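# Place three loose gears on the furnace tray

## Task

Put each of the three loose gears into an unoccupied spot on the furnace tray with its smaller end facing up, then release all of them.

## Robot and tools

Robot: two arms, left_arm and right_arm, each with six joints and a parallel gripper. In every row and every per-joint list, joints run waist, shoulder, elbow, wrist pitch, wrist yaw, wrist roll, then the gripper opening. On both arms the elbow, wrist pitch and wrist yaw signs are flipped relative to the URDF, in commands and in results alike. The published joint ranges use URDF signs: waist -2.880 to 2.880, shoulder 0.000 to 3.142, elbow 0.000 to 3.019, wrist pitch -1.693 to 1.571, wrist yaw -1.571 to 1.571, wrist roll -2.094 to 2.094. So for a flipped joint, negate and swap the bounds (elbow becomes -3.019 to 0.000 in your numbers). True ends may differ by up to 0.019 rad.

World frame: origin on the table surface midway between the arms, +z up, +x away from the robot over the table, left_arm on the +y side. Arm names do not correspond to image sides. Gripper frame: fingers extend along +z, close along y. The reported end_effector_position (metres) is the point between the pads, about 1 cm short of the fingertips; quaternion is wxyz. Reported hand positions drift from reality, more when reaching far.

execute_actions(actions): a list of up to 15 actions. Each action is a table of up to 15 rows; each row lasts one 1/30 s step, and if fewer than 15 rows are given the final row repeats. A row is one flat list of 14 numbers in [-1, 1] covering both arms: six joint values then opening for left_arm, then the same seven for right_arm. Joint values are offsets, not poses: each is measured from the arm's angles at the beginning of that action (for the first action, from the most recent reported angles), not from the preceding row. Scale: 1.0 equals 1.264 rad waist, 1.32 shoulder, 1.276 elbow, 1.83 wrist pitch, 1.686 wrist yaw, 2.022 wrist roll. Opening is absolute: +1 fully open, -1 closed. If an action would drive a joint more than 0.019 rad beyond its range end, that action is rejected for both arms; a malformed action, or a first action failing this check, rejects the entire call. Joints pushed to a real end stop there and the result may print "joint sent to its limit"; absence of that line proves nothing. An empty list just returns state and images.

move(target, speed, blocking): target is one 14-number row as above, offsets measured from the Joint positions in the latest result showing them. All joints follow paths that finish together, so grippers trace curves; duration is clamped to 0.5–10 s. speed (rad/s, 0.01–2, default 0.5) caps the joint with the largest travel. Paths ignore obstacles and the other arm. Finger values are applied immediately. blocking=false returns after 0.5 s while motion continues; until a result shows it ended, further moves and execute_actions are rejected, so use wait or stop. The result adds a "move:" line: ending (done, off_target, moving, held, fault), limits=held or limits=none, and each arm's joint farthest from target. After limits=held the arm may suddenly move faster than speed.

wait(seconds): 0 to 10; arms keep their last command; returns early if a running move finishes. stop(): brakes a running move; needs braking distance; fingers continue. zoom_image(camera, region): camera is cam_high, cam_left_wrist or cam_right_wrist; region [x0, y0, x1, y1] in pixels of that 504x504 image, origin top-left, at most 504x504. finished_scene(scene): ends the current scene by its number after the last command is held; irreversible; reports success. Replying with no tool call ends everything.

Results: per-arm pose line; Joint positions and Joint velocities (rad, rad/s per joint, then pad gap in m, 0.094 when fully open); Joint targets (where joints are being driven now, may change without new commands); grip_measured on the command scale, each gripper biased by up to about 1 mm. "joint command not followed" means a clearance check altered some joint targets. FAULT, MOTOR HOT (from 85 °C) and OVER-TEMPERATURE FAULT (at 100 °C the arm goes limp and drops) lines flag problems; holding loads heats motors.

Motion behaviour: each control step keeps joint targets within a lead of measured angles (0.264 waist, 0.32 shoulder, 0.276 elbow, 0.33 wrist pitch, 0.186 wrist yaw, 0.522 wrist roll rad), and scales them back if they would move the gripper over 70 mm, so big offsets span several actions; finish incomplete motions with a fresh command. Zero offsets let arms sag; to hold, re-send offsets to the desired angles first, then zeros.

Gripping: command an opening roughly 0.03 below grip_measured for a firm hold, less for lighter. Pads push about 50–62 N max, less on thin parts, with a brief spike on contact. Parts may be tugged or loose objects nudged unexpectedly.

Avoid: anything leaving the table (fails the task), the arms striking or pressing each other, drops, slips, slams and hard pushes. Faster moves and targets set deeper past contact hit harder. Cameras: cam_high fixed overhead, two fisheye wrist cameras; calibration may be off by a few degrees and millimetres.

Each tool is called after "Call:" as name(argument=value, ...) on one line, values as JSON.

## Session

Call:
execute_actions(actions=[])

Scene clock: 0.00 s.
left_arm: end_effector_position=(+0.3538, +0.0072, +0.1764) grip_measured=+1.000 end_effector_quat_wxyz=(-0.182, +0.355, +0.777, -0.487) | right_arm: end_effector_position=(+0.0684, -0.7260, +0.3243) grip_measured=+1.000 end_effector_quat_wxyz=(-0.169, -0.288, +0.940, -0.075)
Joint names: [waist, shoulder, elbow, wrist pitch, wrist yaw, wrist roll]
Joint positions: left_arm=[-0.461  1.847 -1.428  1.632 -1.027  0.618  0.094] | right_arm=[-1.102  1.383 -1.495  1.565 -0.354 -1.78   0.094]
Joint velocities: left_arm=[-0.005 -0.005  0.002  0.017  0.037  0.022  0.   ] | right_arm=[-0.005 -0.015 -0.017  0.002  0.022 -0.037  0.   ]
Joint targets: left_arm=[-0.461 1.843 -1.451 1.633 -1.027 0.618] | right_arm=[-1.102 1.380 -1.524 1.563 -0.354 -1.780]
camera_calibration (this result's frames):
cam_left_wrist: T_world_to_cam=[[-0.375249, -0.261508, 0.88927, -0.027807], [-0.17474, 0.962134, 0.2092, 0.02236], [-0.910304, -0.076889, -0.406736, 0.519888], [0, 0, 0, 1]] pos_world=[0.466729, 0.0111886, 0.231507]
cam_right_wrist: T_world_to_cam=[[0.567543, -0.822691, 0.0327821, -0.646274], [-0.468398, -0.289872, 0.834612, -0.442289], [-0.677125, -0.489033, -0.549862, -0.00589124], [0, 0, 0, 1]] pos_world=[0.155632, -0.662773, 0.387087]

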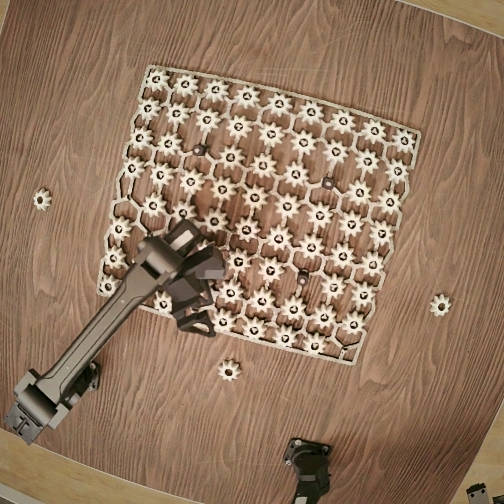

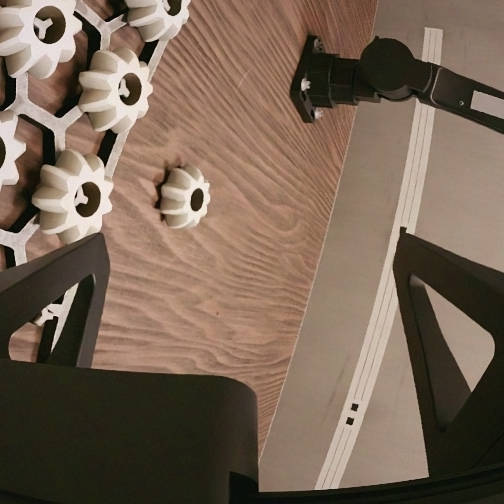

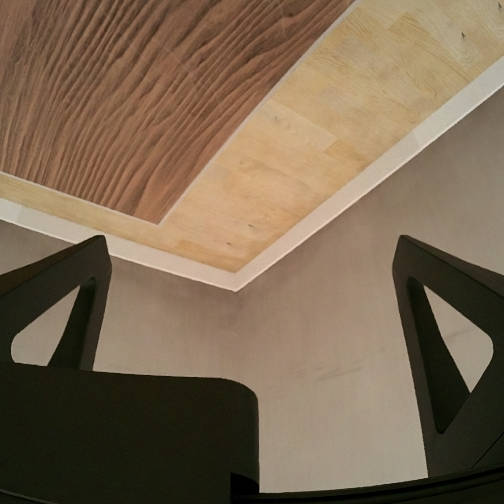

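Call:
zoom_image(camera="cam_high", region=[85,55,435,385])

Region (85, 55, 435, 385) of cam_high's 504x504 image, scaled by 1.440, with more detail than that image has; it fills the top 475 rows of this view, and the rest is white.

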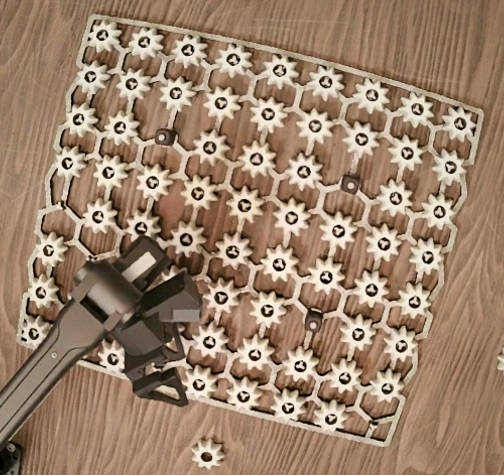

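Call:
move(target=[0.708,-0.1265,0.022,-0.211,0.609,-0.3056,0.6,0.6116,0.331,-0.043,-0.151,0.21,0.88,0.6], speed=0.9)

Scene clock: 6.43 s.
left_arm: end_effector_position=(+0.4916, +0.5554, +0.1348) grip_measured=+0.602 end_effector_quat_wxyz=(+0.003, -0.186, +0.983, +0.000) | right_arm: end_effector_position=(+0.4476, -0.5112, +0.1212) grip_measured=+0.602 end_effector_quat_wxyz=(-0.019, +0.184, +0.983, +0.003)
Joint names: [waist, shoulder, elbow, wrist pitch, wrist yaw, wrist roll]
Joint positions: left_arm=[ 0.442  1.71  -1.403  1.258 -0.001  0.014  0.075] | right_arm=[-0.321  1.808 -1.5    1.301 -0.002 -0.012  0.075]
Joint velocities: left_arm=[-0.005 -0.015 -0.012  0.012 -0.066 -0.066  0.   ] | right_arm=[-0.015  0.005 -0.012 -0.012  0.037  0.081 -0.001]
Joint targets: left_arm=[0.434 1.680 -1.400 1.245 -0.000 0.000] | right_arm=[-0.329 1.820 -1.550 1.289 0.000 -0.001]
move: off_target (left_arm, right_arm); limits=none; left_arm: farthest joint: the shoulder, 0.030 radians from its target (0.167 radians at the start); right_arm: farthest joint: the elbow, 0.050 radians from its target (0.055 radians at the start)
camera_calibration (this result's frames):
cam_left_wrist: T_world_to_cam=[[0.357417, -0.933904, 0.00871887, 0.336279], [-0.758785, -0.284929, 0.585714, 0.456706], [-0.544517, -0.21596, -0.810471, 0.622429], [0, 0, 0, 1]] pos_world=[0.565272, 0.578601, 0.234029]
cam_right_wrist: T_world_to_cam=[[-0.358653, -0.93343, -0.00873338, -0.315137], [-0.740831, 0.278934, 0.611036, 0.406905], [-0.567923, 0.22562, -0.791555, 0.589916], [0, 0, 0, 1]] pos_world=[0.52345, -0.540754, 0.215565]

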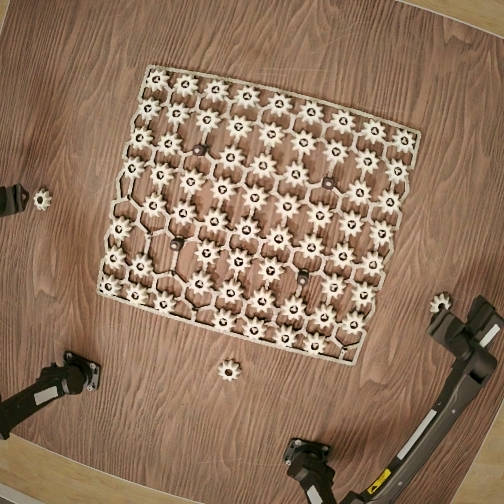

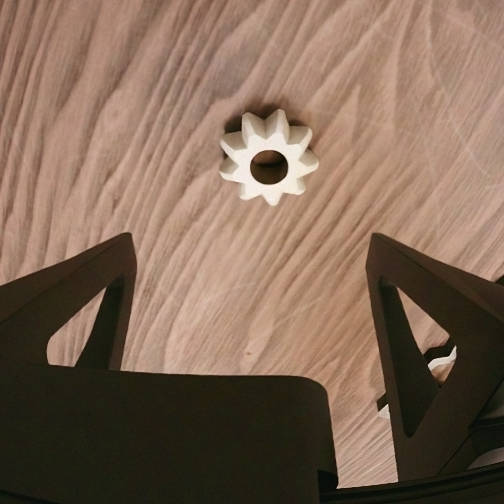

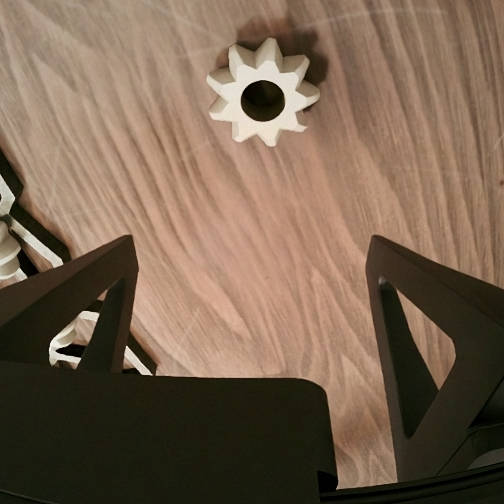

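Call:
zoom_image(camera="cam_high", region=[90,170,290,350])

Call:
zoom_image(camera="cam_left_wrist", region=[200,90,340,230])

Call:
zoom_image(camera="cam_right_wrist", region=[190,20,340,170])

Region (90, 170, 290, 350) of cam_high's 504x504 image, scaled by 2.520, with more detail than that image has; it fills the top 454 rows of this view, and the rest is white.

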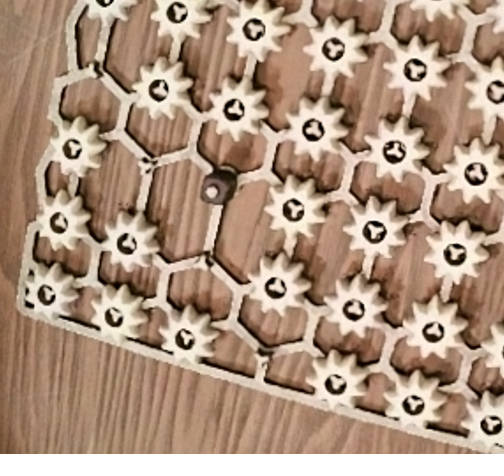

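Region (200, 90, 340, 230) of cam_left_wrist's 504x504 image, scaled by 3.600, with more detail than that image has.

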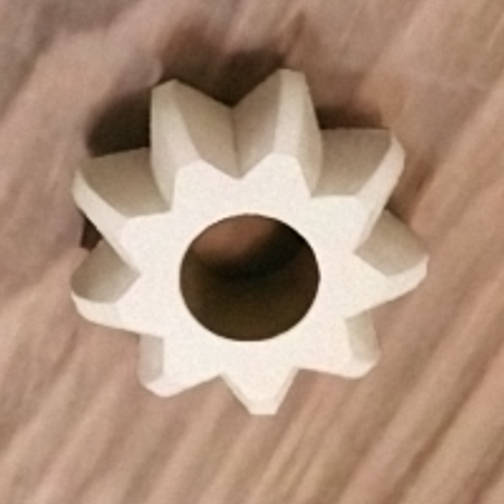

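Region (190, 20, 340, 170) of cam_right_wrist's 504x504 image, scaled by 3.360, with more detail than that image has.

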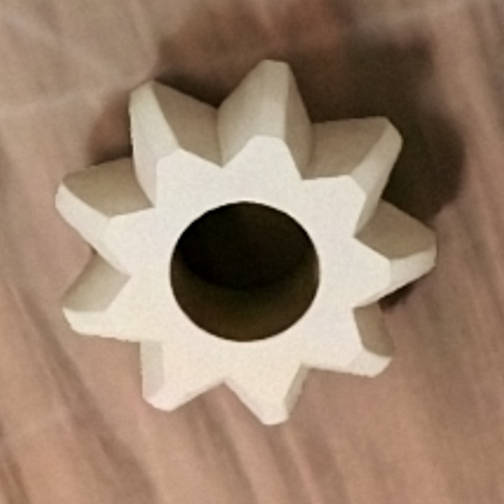

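Call:
move(target=[-0.0214,0.053,0.126,-0.1273,0,-0.007,0.6,-0.008,0.0864,0.028,-0.111,0,0.006,0.6], speed=0.35)

Scene clock: 10.33 s.
left_arm: end_effector_position=(+0.4820, +0.5431, +0.0517) grip_measured=+0.602 end_effector_quat_wxyz=(+0.004, -0.179, +0.984, +0.000) | right_arm: end_effector_position=(+0.4713, -0.5208, +0.0524) grip_measured=+0.602 end_effector_quat_wxyz=(+0.003, +0.185, +0.983, -0.002)
Joint names: [waist, shoulder, elbow, wrist pitch, wrist yaw, wrist roll]
Joint positions: left_arm=[ 0.426  1.764 -1.239  1.038 -0.001  0.014  0.075] | right_arm=[-0.321  1.909 -1.457  1.111 -0.002 -0.011  0.075]
Joint velocities: left_arm=[ 0.005 -0.005 -0.002  0.012 -0.037 -0.022 -0.001] | right_arm=[-0.005 -0.005  0.007  0.002 -0.007 -0.037  0.001]
Joint targets: left_arm=[0.415 1.780 -1.242 1.025 -0.001 0.000] | right_arm=[-0.332 1.922 -1.464 1.098 -0.002 -0.000]
move: done; limits=none; left_arm: farthest joint: the shoulder, 0.016 radians from its target (0.070 radians at the start); right_arm: farthest joint: the wrist pitch, 0.014 radians from its target (0.204 radians at the start)
camera_calibration (this result's frames):
cam_left_wrist: T_world_to_cam=[[0.34311, -0.939255, 0.0086775, 0.338777], [-0.764084, -0.273723, 0.584168, 0.491097], [-0.546307, -0.207064, -0.811587, 0.543241], [0, 0, 0, 1]] pos_world=[0.555778, 0.565108, 0.151064]
cam_right_wrist: T_world_to_cam=[[-0.359367, -0.933162, -0.007975, -0.315724], [-0.765666, 0.289956, 0.574179, 0.48852], [-0.53349, 0.212447, -0.818691, 0.529473], [0, 0, 0, 1]] pos_world=[0.543051, -0.548756, 0.150459]

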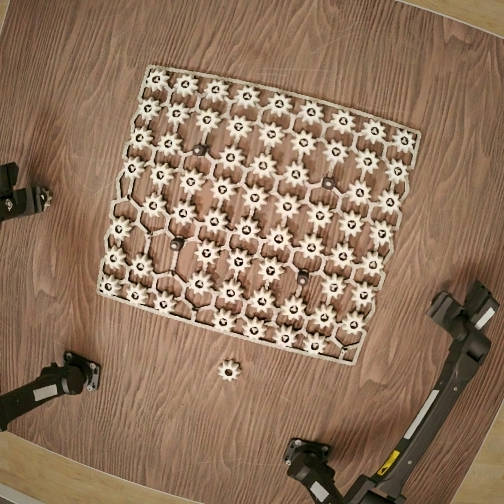

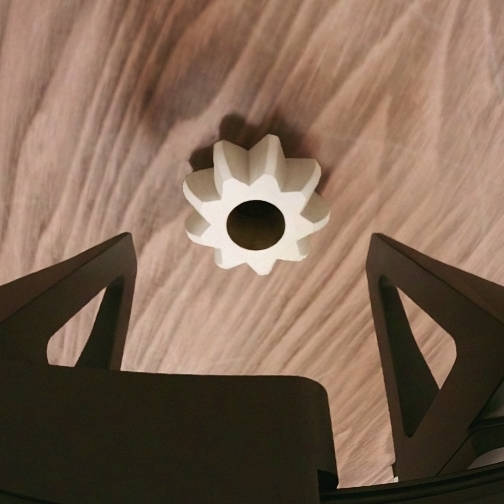

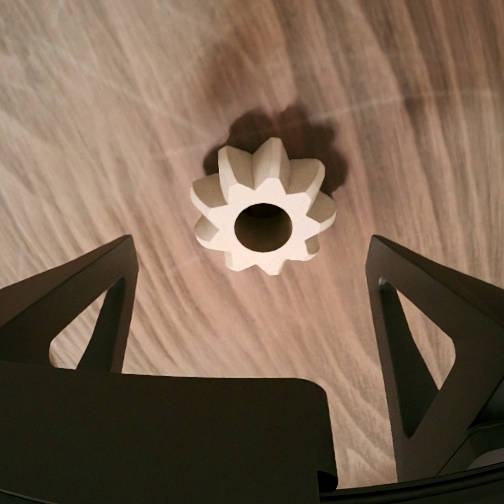

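Call:
move(target=[-0.009,0.0458,0.0392,-0.0563,0,-0.007,0.6,-0.0134,0.0439,0.0282,-0.0508,0,0.005,0.6], speed=0.2)

Scene clock: 13.47 s.
left_arm: end_effector_position=(+0.4770, +0.5412, +0.0153) grip_measured=+0.602 end_effector_quat_wxyz=(+0.002, -0.179, +0.984, +0.000) | right_arm: end_effector_position=(+0.4668, -0.5233, +0.0148) grip_measured=+0.602 end_effector_quat_wxyz=(-0.000, +0.189, +0.982, -0.001)
Joint names: [waist, shoulder, elbow, wrist pitch, wrist yaw, wrist roll]
Joint positions: left_arm=[ 0.426  1.806 -1.187  0.948 -0.001  0.014  0.075] | right_arm=[-0.329  1.952 -1.413  1.032 -0.002 -0.011  0.075]
Joint velocities: left_arm=[-0.005 -0.005  0.002 -0.007  0.022 -0.051 -0.   ] | right_arm=[-0.005 -0.015 -0.007 -0.012 -0.007 -0.022  0.   ]
Joint targets: left_arm=[0.415 1.825 -1.189 0.935 -0.001 0.000] | right_arm=[-0.338 1.967 -1.420 1.018 -0.002 -0.001]
move: done; limits=none; left_arm: farthest joint: the shoulder, 0.018 radians from its target (0.060 radians at the start); right_arm: farthest joint: the shoulder, 0.015 radians from its target (0.058 radians at the start)
camera_calibration (this result's frames):
cam_left_wrist: T_world_to_cam=[[0.343141, -0.939243, 0.00876432, 0.338949], [-0.762003, -0.272909, 0.587258, 0.506569], [-0.549186, -0.208191, -0.809352, 0.51245], [0, 0, 0, 1]] pos_world=[0.55113, 0.56329, 0.114294]
cam_right_wrist: T_world_to_cam=[[-0.366172, -0.930512, -0.00808321, -0.31542], [-0.75988, 0.293989, 0.579786, 0.506746], [-0.537122, 0.218444, -0.814728, 0.501638], [0, 0, 0, 1]] pos_world=[0.539009, -0.55206, 0.112345]

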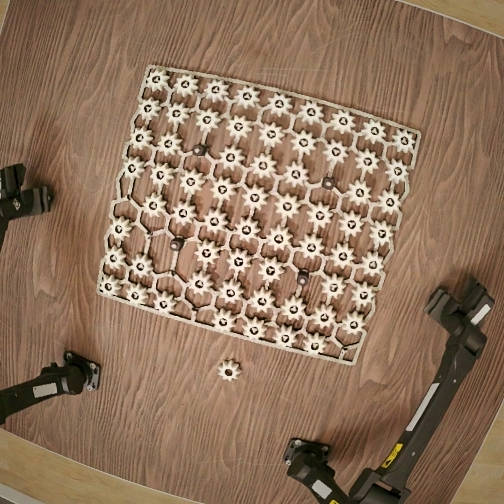

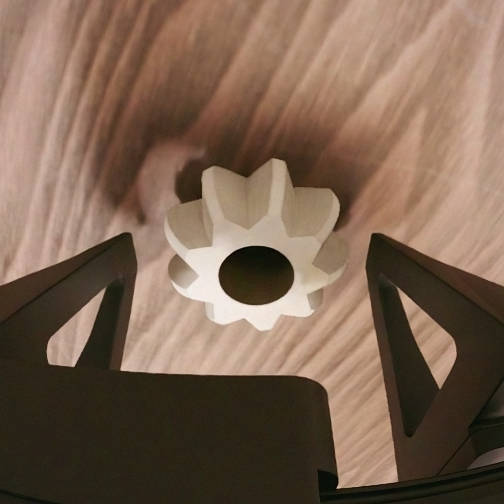

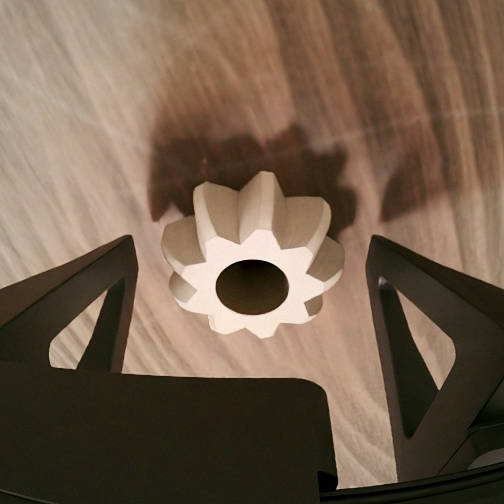

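Call:
execute_actions(actions=[[[-0.008,0.0146,-0.001,-0.0085,0,-0.007,0.56,-0.005,0.012,-0.005,-0.009,0,0.005,0.56],[-0.008,0.0157,-0.0004,-0.0097,0,-0.007,0.52,-0.005,0.013,-0.0044,-0.01,0,0.005,0.52],[-0.008,0.0168,0.0003,-0.0108,0,-0.007,0.48,-0.005,0.0138,-0.0038,-0.0109,0,0.005,0.48],[-0.008,0.0179,0.001,-0.012,0,-0.007,0.44,-0.005,0.0147,-0.0032,-0.0118,0,0.005,0.44],[-0.008,0.0189,0.0016,-0.0131,0,-0.007,0.4,-0.005,0.0155,-0.0027,-0.0126,0,0.005,0.4],[-0.008,0.0189,0.0016,-0.0131,0,-0.007,0.36,-0.005,0.0155,-0.0027,-0.0126,0,0.005,0.36],[-0.008,0.0189,0.0016,-0.0131,0,-0.007,0.33,-0.005,0.0155,-0.0027,-0.0126,0,0.005,0.33],[-0.008,0.0189,0.0016,-0.0131,0,-0.007,0.3,-0.005,0.0155,-0.0027,-0.0126,0,0.005,0.3]]])

Scene clock: 15.77 s.
left_arm: end_effector_position=(+0.4795, +0.5416, +0.0153) grip_measured=+0.302 end_effector_quat_wxyz=(+0.007, -0.178, +0.984, +0.001) | right_arm: end_effector_position=(+0.4690, -0.5242, +0.0148) grip_measured=+0.302 end_effector_quat_wxyz=(+0.005, +0.189, +0.982, -0.002)
Joint names: [waist, shoulder, elbow, wrist pitch, wrist yaw, wrist roll]
Joint positions: left_arm=[ 0.425  1.806 -1.187  0.938 -0.001  0.014  0.061] | right_arm=[-0.329  1.952 -1.413  1.022 -0.002 -0.011  0.061]
Joint velocities: left_arm=[-0.005  0.005 -0.002 -0.007 -0.051  0.007  0.   ] | right_arm=[ 0.005  0.015  0.032  0.022 -0.066  0.022  0.   ]
Joint targets: left_arm=[0.416 1.831 -1.185 0.924 -0.000 -0.000] | right_arm=[-0.335 1.973 -1.417 1.009 -0.002 -0.001]
camera_calibration (this result's frames):
cam_left_wrist: T_world_to_cam=[[0.342687, -0.939403, 0.00929752, 0.338797], [-0.767865, -0.274382, 0.578876, 0.512355], [-0.541247, -0.205513, -0.815362, 0.50879], [0, 0, 0, 1]] pos_world=[0.552699, 0.563411, 0.115108]
cam_right_wrist: T_world_to_cam=[[-0.366101, -0.930541, -0.00793282, -0.315508], [-0.764959, 0.29608, 0.571991, 0.512245], [-0.529913, 0.215475, -0.820221, 0.49815], [0, 0, 0, 1]] pos_world=[0.540315, -0.552598, 0.113091]

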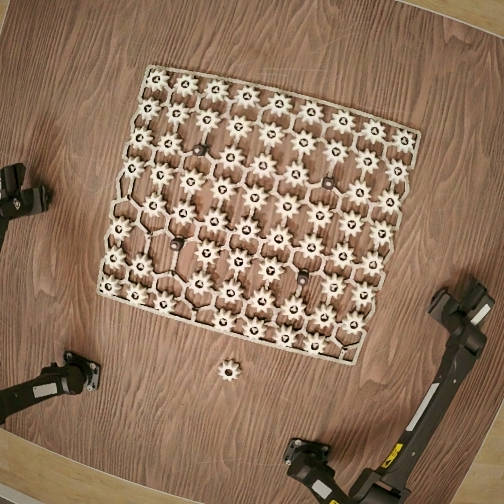

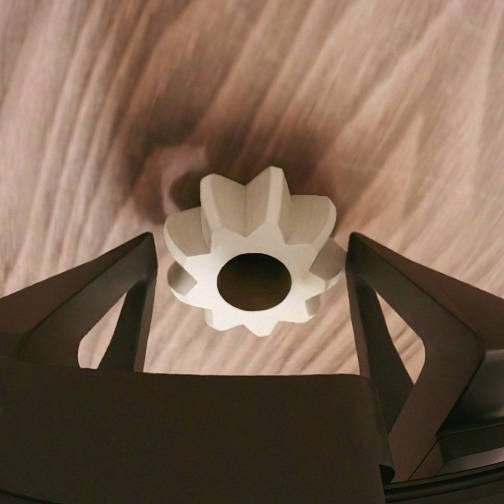

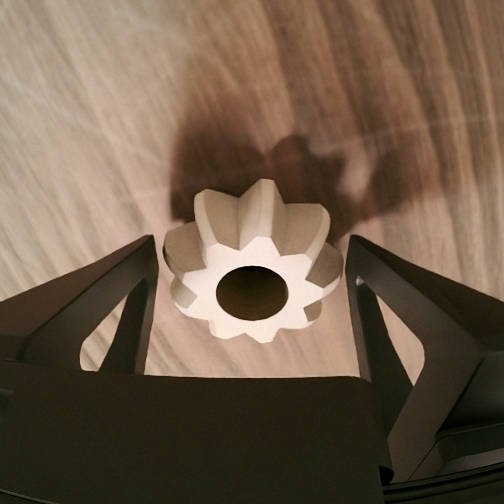

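Call:
execute_actions(actions=[[[-0.008,0.012,0.003,-0.008,0,-0.007,0.3,-0.005,0.011,-0.001,-0.008,0,0.005,0.3],[-0.008,0.012,0.005,-0.009,0,-0.007,0.3,-0.005,0.011,0.001,-0.009,0,0.005,0.3],[-0.008,0.012,0.007,-0.011,0,-0.007,0.3,-0.005,0.011,0.003,-0.011,0,0.005,0.3],[-0.008,0.012,0.008,-0.012,0,-0.007,0.3,-0.005,0.011,0.004,-0.012,0,0.005,0.3],[-0.008,0.012,0.008,-0.0135,0,-0.007,0.3,-0.005,0.011,0.004,-0.0135,0,0.005,0.3]]])

Scene clock: 17.57 s.
left_arm: end_effector_position=(+0.4793, +0.5414, +0.0133) grip_measured=+0.302 end_effector_quat_wxyz=(+0.009, -0.179, +0.984, +0.001) | right_arm: end_effector_position=(+0.4677, -0.5237, +0.0119) grip_measured=+0.302 end_effector_quat_wxyz=(+0.005, +0.189, +0.982, -0.002)
Joint names: [waist, shoulder, elbow, wrist pitch, wrist yaw, wrist roll]
Joint positions: left_arm=[ 0.425  1.806 -1.181  0.927 -0.002  0.013  0.061] | right_arm=[-0.329  1.952 -1.404  1.011 -0.002 -0.011  0.061]
Joint velocities: left_arm=[-0.005  0.005  0.007 -0.012  0.022 -0.051  0.001] | right_arm=[-0.005 -0.005  0.007  0.007  0.037  0.022  0.001]
Joint targets: left_arm=[0.415 1.822 -1.177 0.913 -0.002 -0.000] | right_arm=[-0.335 1.967 -1.408 0.998 -0.002 -0.001]
camera_calibration (this result's frames):
cam_left_wrist: T_world_to_cam=[[0.34299, -0.939286, 0.00996422, 0.33846], [-0.770385, -0.275213, 0.575121, 0.51496], [-0.537461, -0.204937, -0.818007, 0.504888], [0, 0, 0, 1]] pos_world=[0.551987, 0.563105, 0.113465]
cam_right_wrist: T_world_to_cam=[[-0.366087, -0.930547, -0.00790266, -0.31552], [-0.765966, 0.296495, 0.570426, 0.513563], [-0.528465, 0.214879, -0.821311, 0.493956], [0, 0, 0, 1]] pos_world=[0.538903, -0.552016, 0.110249]

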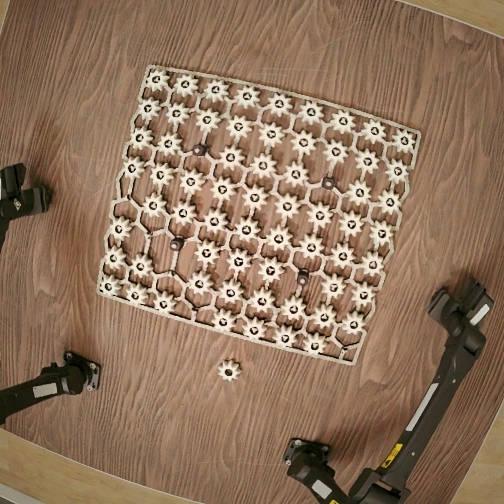

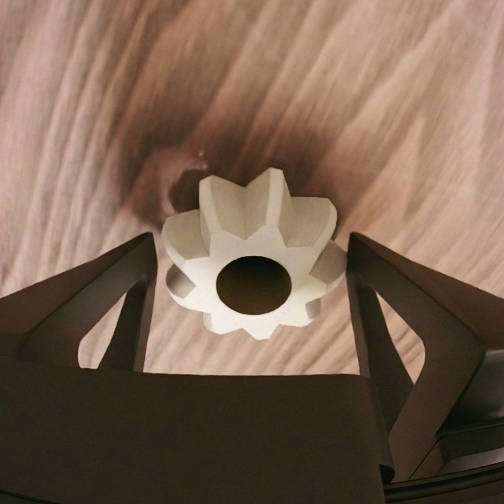

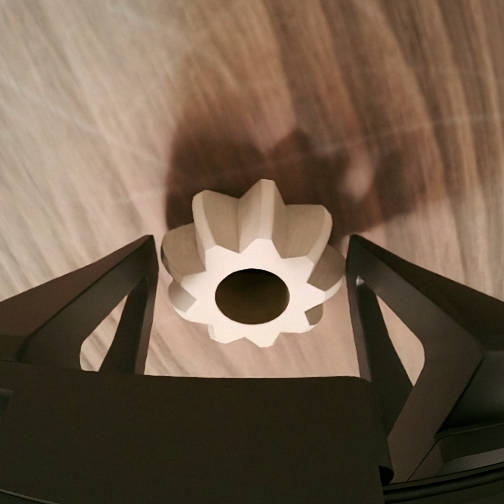

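Call:
execute_actions(actions=[[[-0.008,0.012,0.005,-0.007,0,-0.007,0.3,-0.005,0.011,-0.003,-0.007,0,0.005,0.28],[-0.008,0.012,0.007,-0.007,0,-0.007,0.3,-0.005,0.011,-0.003,-0.007,0,0.005,0.26],[-0.008,0.012,0.0085,-0.007,0,-0.007,0.3,-0.005,0.011,-0.003,-0.007,0,0.005,0.24],[-0.008,0.012,0.0094,-0.007,0,-0.007,0.3,-0.005,0.011,-0.003,-0.007,0,0.005,0.23],[-0.008,0.012,0.0094,-0.007,0,-0.007,0.3,-0.005,0.011,-0.003,-0.007,0,0.005,0.22],[-0.008,0.012,0.0094,-0.007,0,-0.007,0.3,-0.005,0.011,-0.003,-0.007,0,0.005,0.21],[-0.008,0.012,0.0094,-0.007,0,-0.007,0.3,-0.005,0.011,-0.003,-0.007,0,0.005,0.2],[-0.008,0.012,0.0094,-0.007,0,-0.007,0.3,-0.005,0.011,-0.003,-0.007,0,0.005,0.19],[-0.008,0.012,0.0094,-0.007,0,-0.007,0.3,-0.005,0.011,-0.003,-0.007,0,0.005,0.18],[-0.008,0.012,0.0094,-0.007,0,-0.007,0.3,-0.005,0.011,-0.003,-0.007,0,0.005,0.17],[-0.008,0.012,0.0094,-0.007,0,-0.007,0.3,-0.005,0.011,-0.003,-0.007,0,0.005,0.16],[-0.008,0.012,0.0094,-0.007,0,-0.007,0.3,-0.005,0.011,-0.003,-0.007,0,0.005,0.15]]])

Scene clock: 18.83 s.
left_arm: end_effector_position=(+0.4759, +0.5400, +0.0105) grip_measured=+0.302 end_effector_quat_wxyz=(+0.006, -0.179, +0.984, -0.000) | right_arm: end_effector_position=(+0.4676, -0.5242, +0.0119) grip_measured=+0.181 end_effector_quat_wxyz=(+0.006, +0.189, +0.982, -0.003)
Joint names: [waist, shoulder, elbow, wrist pitch, wrist yaw, wrist roll]
Joint positions: left_arm=[ 0.425  1.806 -1.172  0.925 -0.003  0.012  0.061] | right_arm=[-0.329  1.952 -1.404  1.011 -0.003 -0.011  0.055]
Joint velocities: left_arm=[-0.015 -0.005  0.017  0.002  0.037  0.051  0.001] | right_arm=[-0.015  0.005 -0.022  0.022 -0.051  0.022  0.   ]
Joint targets: left_arm=[0.415 1.822 -1.168 0.914 -0.002 -0.001] | right_arm=[-0.335 1.967 -1.408 0.998 -0.002 -0.001]
camera_calibration (this result's frames):
cam_left_wrist: T_world_to_cam=[[0.344124, -0.938865, 0.0105105, 0.337568], [-0.766458, -0.27443, 0.580716, 0.511186], [-0.54233, -0.207894, -0.814039, 0.504419], [0, 0, 0, 1]] pos_world=[0.549198, 0.562081, 0.110215]
cam_right_wrist: T_world_to_cam=[[-0.366805, -0.93027, -0.00713384, -0.315605], [-0.765772, 0.297572, 0.570126, 0.514106], [-0.528249, 0.214588, -0.821526, 0.493758], [0, 0, 0, 1]] pos_world=[0.53875, -0.552535, 0.110278]

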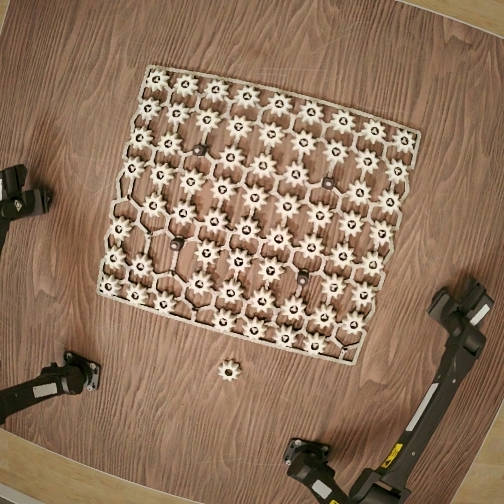

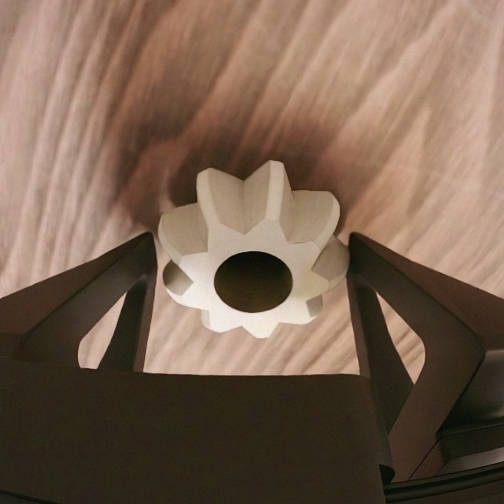

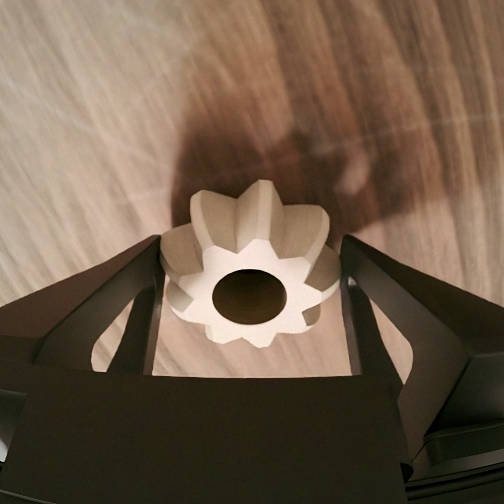

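Call:
execute_actions(actions=[[[-0.008,0.012,0.003,-0.009,0,-0.006,0.3,-0.005,0,-0.015,0,0,0.005,0.145],[-0.008,0.012,0.003,-0.011,0,-0.006,0.3,-0.005,-0.012,-0.03,0.006,0,0.005,0.145],[-0.008,0.012,0.003,-0.0125,0,-0.006,0.3,-0.005,-0.016,-0.033,0.01,0,0.005,0.145],[-0.008,0.012,0.003,-0.0137,0,-0.006,0.3,-0.005,-0.02,-0.036,0.014,0,0.005,0.145],[-0.008,0.012,0.003,-0.0137,0,-0.006,0.29,-0.005,-0.024,-0.039,0.018,0,0.005,0.145],[-0.008,0.012,0.003,-0.0137,0,-0.006,0.28,-0.005,-0.028,-0.042,0.022,0,0.005,0.145],[-0.008,0.012,0.003,-0.0137,0,-0.006,0.27,-0.005,-0.032,-0.045,0.026,0,0.005,0.145],[-0.008,0.012,0.003,-0.0137,0,-0.006,0.26,-0.005,-0.036,-0.048,0.03,0,0.005,0.145],[-0.008,0.012,0.003,-0.0137,0,-0.006,0.25,-0.005,-0.04,-0.051,0.034,0,0.005,0.145],[-0.008,0.012,0.003,-0.0137,0,-0.006,0.24,-0.005,-0.044,-0.054,0.038,0,0.005,0.145],[-0.008,0.012,0.003,-0.0137,0,-0.006,0.23,-0.005,-0.048,-0.057,0.042,0,0.005,0.145]]])

Scene clock: 22.40 s.
left_arm: end_effector_position=(+0.4777, +0.5394, +0.0101) grip_measured=+0.234 end_effector_quat_wxyz=(+0.010, -0.178, +0.984, -0.000) | right_arm: end_effector_position=(+0.4570, -0.5198, +0.0178) grip_measured=+0.181 end_effector_quat_wxyz=(-0.019, +0.189, +0.982, +0.003)
Joint names: [waist, shoulder, elbow, wrist pitch, wrist yaw, wrist roll]
Joint positions: left_arm=[ 0.423  1.806 -1.17   0.916 -0.004  0.012  0.058] | right_arm=[-0.329  1.946 -1.412  1.075 -0.003 -0.011  0.055]
Joint velocities: left_arm=[ 0.005 -0.005  0.007 -0.017  0.022 -0.081 -0.   ] | right_arm=[-0.015 -0.063 -0.032  0.022 -0.007  0.037  0.   ]
Joint targets: left_arm=[0.415 1.822 -1.168 0.899 -0.002 0.000] | right_arm=[-0.336 1.889 -1.477 1.088 -0.003 -0.001]
camera_calibration (this result's frames):
cam_left_wrist: T_world_to_cam=[[0.34222, -0.93954, 0.0122651, 0.337599], [-0.77129, -0.273434, 0.574757, 0.514469], [-0.536653, -0.206154, -0.818232, 0.501288], [0, 0, 0, 1]] pos_world=[0.550289, 0.561203, 0.110334]
cam_right_wrist: T_world_to_cam=[[-0.367156, -0.930126, -0.00792088, -0.315131], [-0.738284, 0.286227, 0.610746, 0.482102], [-0.565804, 0.230087, -0.791787, 0.516801], [0, 0, 0, 1]] pos_world=[0.532634, -0.550012, 0.112258]

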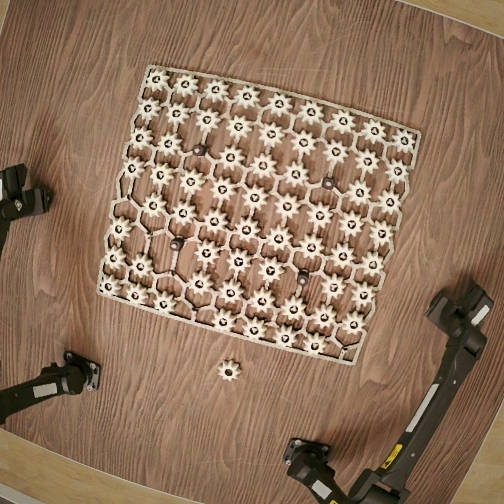

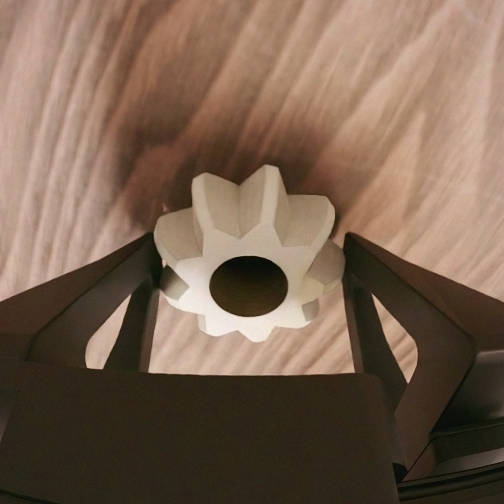

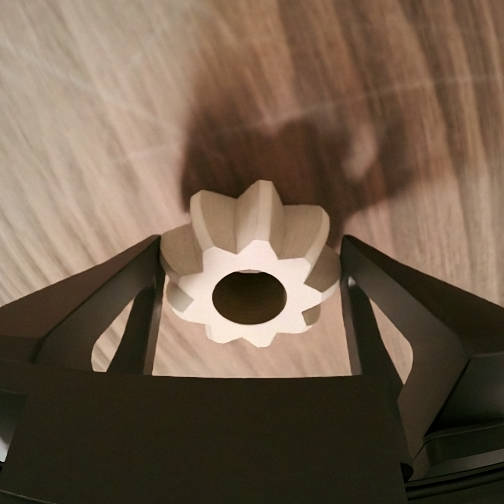

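Call:
execute_actions(actions=[[[-0.006,0.012,0.002,-0.009,0,-0.006,0.225,-0.005,-0.045,-0.05,0.007,0,0.005,0.145],[-0.006,0.012,0.002,-0.009,0,-0.006,0.22,-0.005,-0.052,-0.05,0.007,0,0.005,0.145],[-0.006,0.012,0.002,-0.009,0,-0.006,0.215,-0.005,-0.059,-0.05,0.007,0,0.005,0.145],[-0.006,0.012,0.002,-0.009,0,-0.006,0.21,-0.005,-0.066,-0.05,0.007,0,0.005,0.145],[-0.006,0.012,0.002,-0.009,0,-0.006,0.205,-0.005,-0.073,-0.05,0.007,0,0.005,0.145],[-0.006,0.012,0.002,-0.009,0,-0.006,0.2,-0.005,-0.08,-0.05,0.007,0,0.005,0.145],[-0.006,0.012,0.002,-0.009,0,-0.006,0.19,-0.005,-0.087,-0.05,0.007,0,0.005,0.145],[-0.006,0.012,0.002,-0.009,0,-0.006,0.185,-0.005,-0.094,-0.05,0.007,0,0.005,0.145],[-0.006,0.012,0.002,-0.009,0,-0.006,0.18,-0.005,-0.1,-0.05,0.007,0,0.005,0.145],[-0.006,0.012,0.002,-0.009,0,-0.006,0.17,-0.005,-0.1,-0.05,0.007,0,0.005,0.145],[-0.006,0.012,0.002,-0.009,0,-0.006,0.165,-0.005,-0.1,-0.05,0.007,0,0.005,0.145],[-0.006,0.012,0.002,-0.009,0,-0.006,0.16,-0.005,-0.1,-0.05,0.007,0,0.005,0.145],[-0.006,0.012,0.002,-0.009,0,-0.006,0.15,-0.005,-0.1,-0.05,0.007,0,0.005,0.145]]])

Scene clock: 23.93 s.
left_arm: end_effector_position=(+0.4777, +0.5392, +0.0101) grip_measured=+0.187 end_effector_quat_wxyz=(+0.010, -0.178, +0.984, -0.001) | right_arm: end_effector_position=(+0.4672, -0.5241, +0.0711) grip_measured=+0.181 end_effector_quat_wxyz=(+0.031, +0.189, +0.981, -0.008)
Joint names: [waist, shoulder, elbow, wrist pitch, wrist yaw, wrist roll]
Joint positions: left_arm=[ 0.423  1.806 -1.17   0.916 -0.005  0.012  0.056] | right_arm=[-0.329  1.85  -1.42   1.077 -0.003 -0.011  0.055]
Joint velocities: left_arm=[-0.005  0.005  0.002  0.007 -0.051  0.022  0.   ] | right_arm=[-0.005 -0.122 -0.027 -0.002  0.022 -0.022  0.   ]
Joint targets: left_arm=[0.416 1.822 -1.168 0.899 -0.004 0.000] | right_arm=[-0.336 1.814 -1.476 1.088 -0.003 -0.001]
camera_calibration (this result's frames):
cam_left_wrist: T_world_to_cam=[[0.342204, -0.939536, 0.0130277, 0.337466], [-0.771453, -0.273014, 0.574738, 0.514324], [-0.53643, -0.206728, -0.818234, 0.501492], [0, 0, 0, 1]] pos_world=[0.550309, 0.561151, 0.110339]
cam_right_wrist: T_world_to_cam=[[-0.366485, -0.930403, -0.00631023, -0.315452], [-0.791894, 0.308352, 0.527089, 0.500891], [-0.488459, 0.198167, -0.849787, 0.516998], [0, 0, 0, 1]] pos_world=[0.533576, -0.5504, 0.173334]

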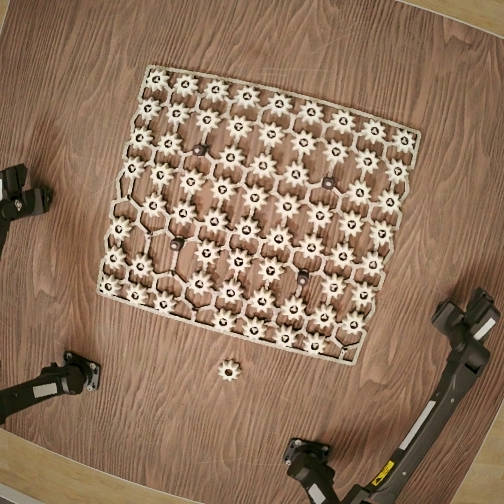

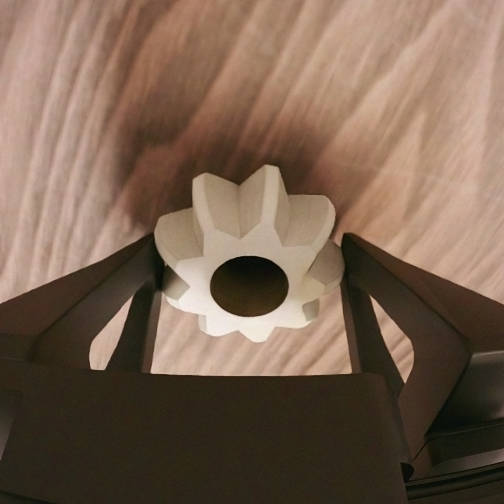

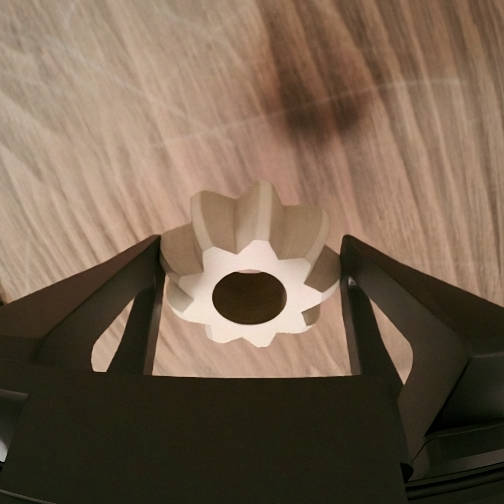

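Call:
move(target=[-0.006,-0.106,-0.04,0,0,-0.006,0.15,0.3347,-0.434,0.368,0.075,0,-0.37,0.145], speed=0.6)

Scene clock: 28.77 s.
left_arm: end_effector_position=(+0.4862, +0.5425, +0.0542) grip_measured=+0.187 end_effector_quat_wxyz=(+0.056, -0.178, +0.982, +0.008) | right_arm: end_effector_position=(+0.2968, -0.3022, +0.1314) grip_measured=+0.180 end_effector_quat_wxyz=(-0.001, -0.379, +0.925, -0.001)
Joint names: [waist, shoulder, elbow, wrist pitch, wrist yaw, wrist roll]
Joint positions: left_arm=[ 0.423  1.713 -1.17   0.916 -0.005  0.012  0.056] | right_arm=[ 0.092  1.298 -0.933  1.207 -0.003 -0.747  0.055]
Joint velocities: left_arm=[ 0.015  0.005  0.007 -0.002 -0.051  0.007 -0.   ] | right_arm=[-0.024  0.005  0.022 -0.007  0.007  0.022 -0.   ]
Joint targets: left_arm=[0.416 1.667 -1.221 0.916 -0.005 0.000] | right_arm=[0.094 1.278 -0.950 1.214 -0.003 -0.759]
move: off_target (left_arm, right_arm); limits=none; left_arm: farthest joint: the elbow, 0.051 radians from its target (0.051 radians at the start); right_arm: farthest joint: the shoulder, 0.021 radians from its target (0.569 radians at the start)
camera_calibration (this result's frames):
cam_left_wrist: T_world_to_cam=[[0.341156, -0.939942, 0.011006, 0.337923], [-0.818126, -0.291136, 0.495893, 0.533199], [-0.462907, -0.178181, -0.868314, 0.494254], [0, 0, 0, 1]] pos_world=[0.549734, 0.560928, 0.161039]
cam_right_wrist: T_world_to_cam=[[0.705002, -0.709149, -0.00897479, -0.421959], [-0.572901, -0.576919, 0.582193, -0.0740231], [-0.418039, -0.405305, -0.813001, 0.232871], [0, 0, 0, 1]] pos_world=[0.352423, -0.247553, 0.228633]

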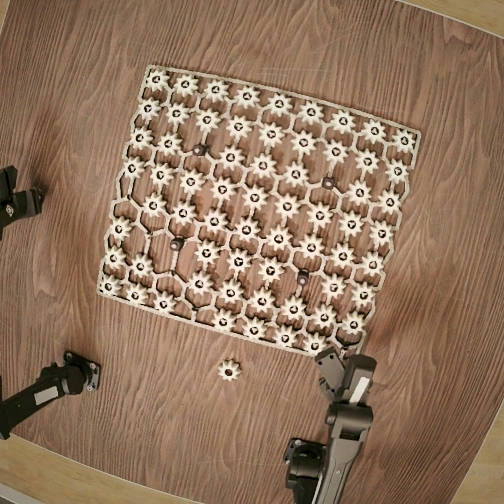

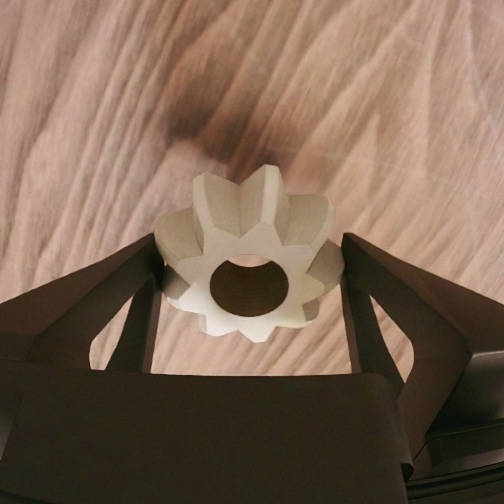

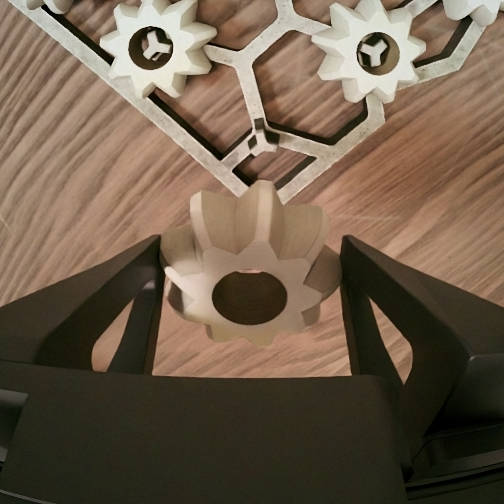

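Call:
move(target=[-0.42,-0.015,-0.25,0.212,0,0.305,0.15,0,-0.012,-0.012,0.003,0,-0.005,0.145], speed=0.6)

Call:
zoom_image(camera="cam_right_wrist", region=[200,80,320,200])

Scene clock: 31.40 s.
left_arm: end_effector_position=(+0.5222, +0.2752, +0.1432) grip_measured=+0.186 end_effector_quat_wxyz=(-0.002, +0.383, +0.924, -0.004) | right_arm: end_effector_position=(+0.2908, -0.3024, +0.1258) grip_measured=+0.180 end_effector_quat_wxyz=(-0.008, -0.380, +0.925, +0.002)
Joint names: [waist, shoulder, elbow, wrist pitch, wrist yaw, wrist roll]
Joint positions: left_arm=[-0.119  1.713 -1.429  1.294 -0.007  0.614  0.056] | right_arm=[ 0.092  1.298 -0.918  1.207 -0.003 -0.748  0.055]
Joint velocities: left_arm=[ 0.005 -0.005 -0.012 -0.012  0.081  0.007 -0.001] | right_arm=[-0.015 -0.015 -0.007 -0.017  0.037  0.022 -0.001]
Joint targets: left_arm=[-0.107 1.693 -1.489 1.304 -0.006 0.629] | right_arm=[0.092 1.282 -0.949 1.213 -0.003 -0.758]
move: off_target (left_arm, right_arm); limits=none; left_arm: farthest joint: the elbow, 0.060 radians from its target (0.319 radians at the start); right_arm: farthest joint: the elbow, 0.031 radians from its target (0.015 radians at the start)
camera_calibration (this result's frames):
cam_left_wrist: T_world_to_cam=[[-0.713652, -0.700281, 0.0175283, 0.557347], [-0.557732, 0.583165, 0.590639, 0.0505997], [-0.423835, 0.411734, -0.806746, 0.349025], [0, 0, 0, 1]] pos_world=[0.573902, 0.217086, 0.241919]
cam_right_wrist: T_world_to_cam=[[0.705319, -0.708617, -0.0196672, -0.416482], [-0.563286, -0.577077, 0.591347, -0.0783556], [-0.430388, -0.40601, -0.806178, 0.228308], [0, 0, 0, 1]] pos_world=[0.347877, -0.247648, 0.222201]

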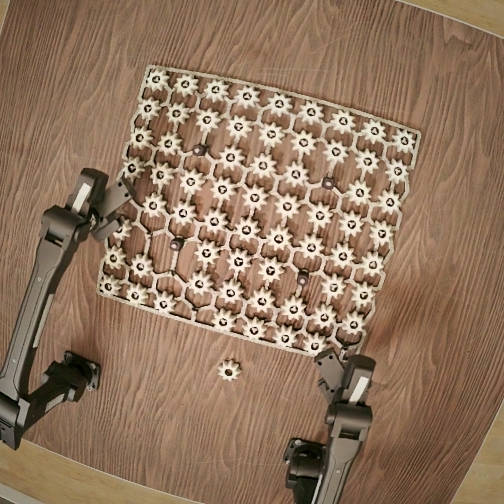

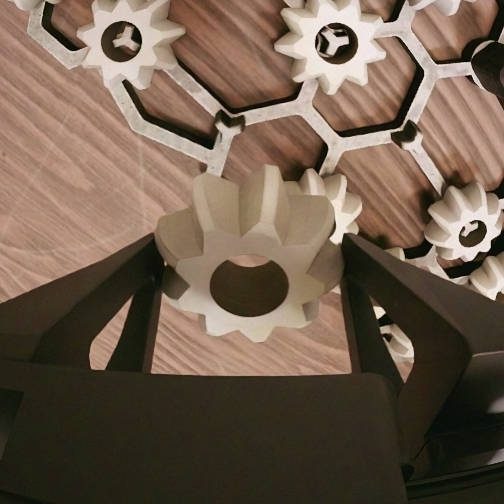

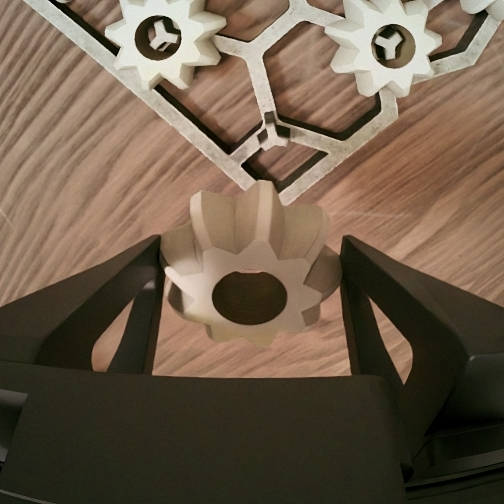

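Region (200, 80, 320, 200) of cam_right_wrist's 504x504 image, scaled by 4.200, with more detail than that image has.

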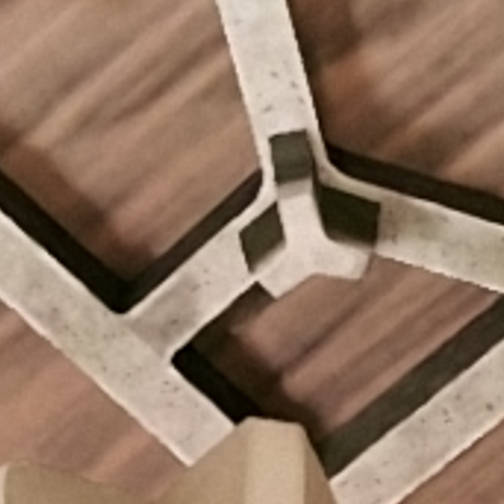

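Call:
zoom_image(camera="cam_left_wrist", region=[170,70,290,190])

Region (170, 70, 290, 190) of cam_left_wrist's 504x504 image, scaled by 4.200, with more detail than that image has.

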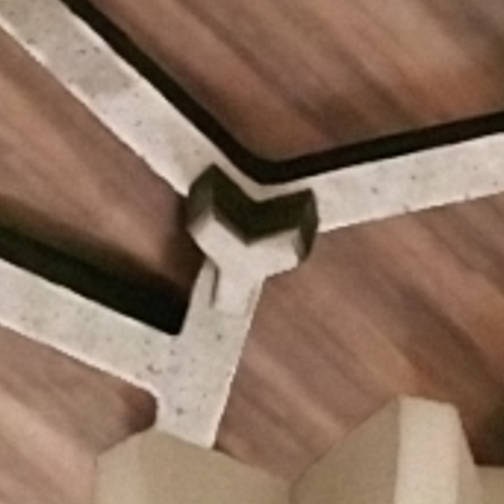

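Call:
move(target=[0.022,0.0576,0.0635,-0.0885,0.004,0.012,0.15,-0.0142,0.1038,0.0776,-0.1514,0,-0.008,0.145], speed=0.3)

Scene clock: 35.93 s.
left_arm: end_effector_position=(+0.5242, +0.2842, +0.0765) grip_measured=+0.186 end_effector_quat_wxyz=(-0.008, +0.380, +0.925, -0.003) | right_arm: end_effector_position=(+0.3005, -0.3046, +0.0444) grip_measured=+0.180 end_effector_quat_wxyz=(-0.001, -0.378, +0.926, -0.001)
Joint names: [waist, shoulder, elbow, wrist pitch, wrist yaw, wrist roll]
Joint positions: left_arm=[-0.103  1.782 -1.338  1.144 -0.002  0.624  0.056] | right_arm=[ 0.085  1.432 -0.804  0.943 -0.003 -0.753  0.055]
Joint velocities: left_arm=[-0.005  0.005  0.012  0.017  0.037  0.007  0.001] | right_arm=[ 0.005  0.005  0.012 -0.007  0.022 -0.095  0.001]
Joint targets: left_arm=[-0.091 1.789 -1.348 1.132 -0.000 0.638] | right_arm=[0.074 1.435 -0.819 0.930 -0.003 -0.764]
move: done; limits=none; left_arm: farthest joint: the wrist roll, 0.014 radians from its target (0.023 radians at the start); right_arm: farthest joint: the elbow, 0.015 radians from its target (0.099 radians at the start)
camera_calibration (this result's frames):
cam_left_wrist: T_world_to_cam=[[-0.70893, -0.70498, 0.0205274, 0.564823], [-0.555004, 0.5756, 0.600546, 0.0857873], [-0.435188, 0.414352, -0.799327, 0.296979], [0, 0, 0, 1]] pos_world=[0.577274, 0.225756, 0.174269]
cam_right_wrist: T_world_to_cam=[[0.703648, -0.710492, -0.00898989, -0.427067], [-0.573992, -0.57583, 0.582197, -0.0219843], [-0.418823, -0.404502, -0.812998, 0.163254], [0, 0, 0, 1]] pos_world=[0.356261, -0.250051, 0.141685]

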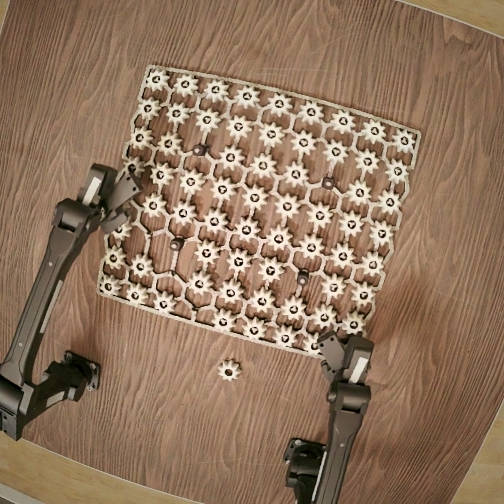

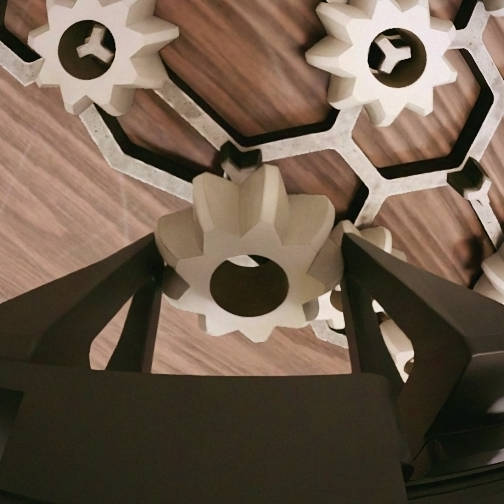

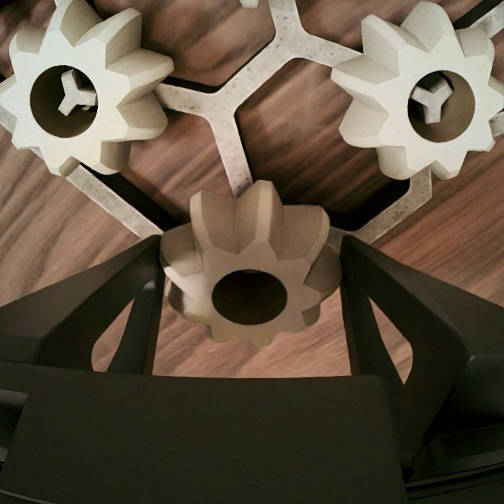

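Call:
zoom_image(camera="cam_left_wrist", region=[190,110,300,220])

Region (190, 110, 300, 220) of cam_left_wrist's 504x504 image, scaled by 4.582, with more detail than that image has.

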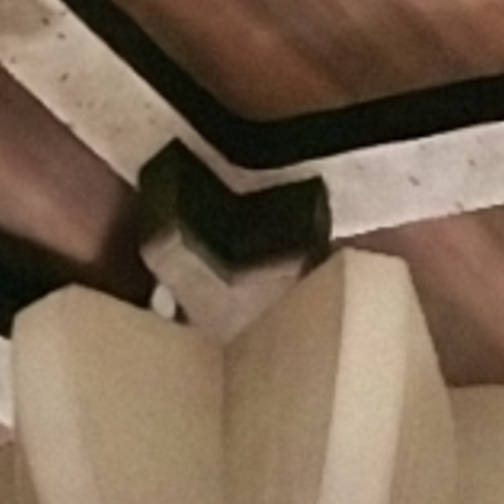

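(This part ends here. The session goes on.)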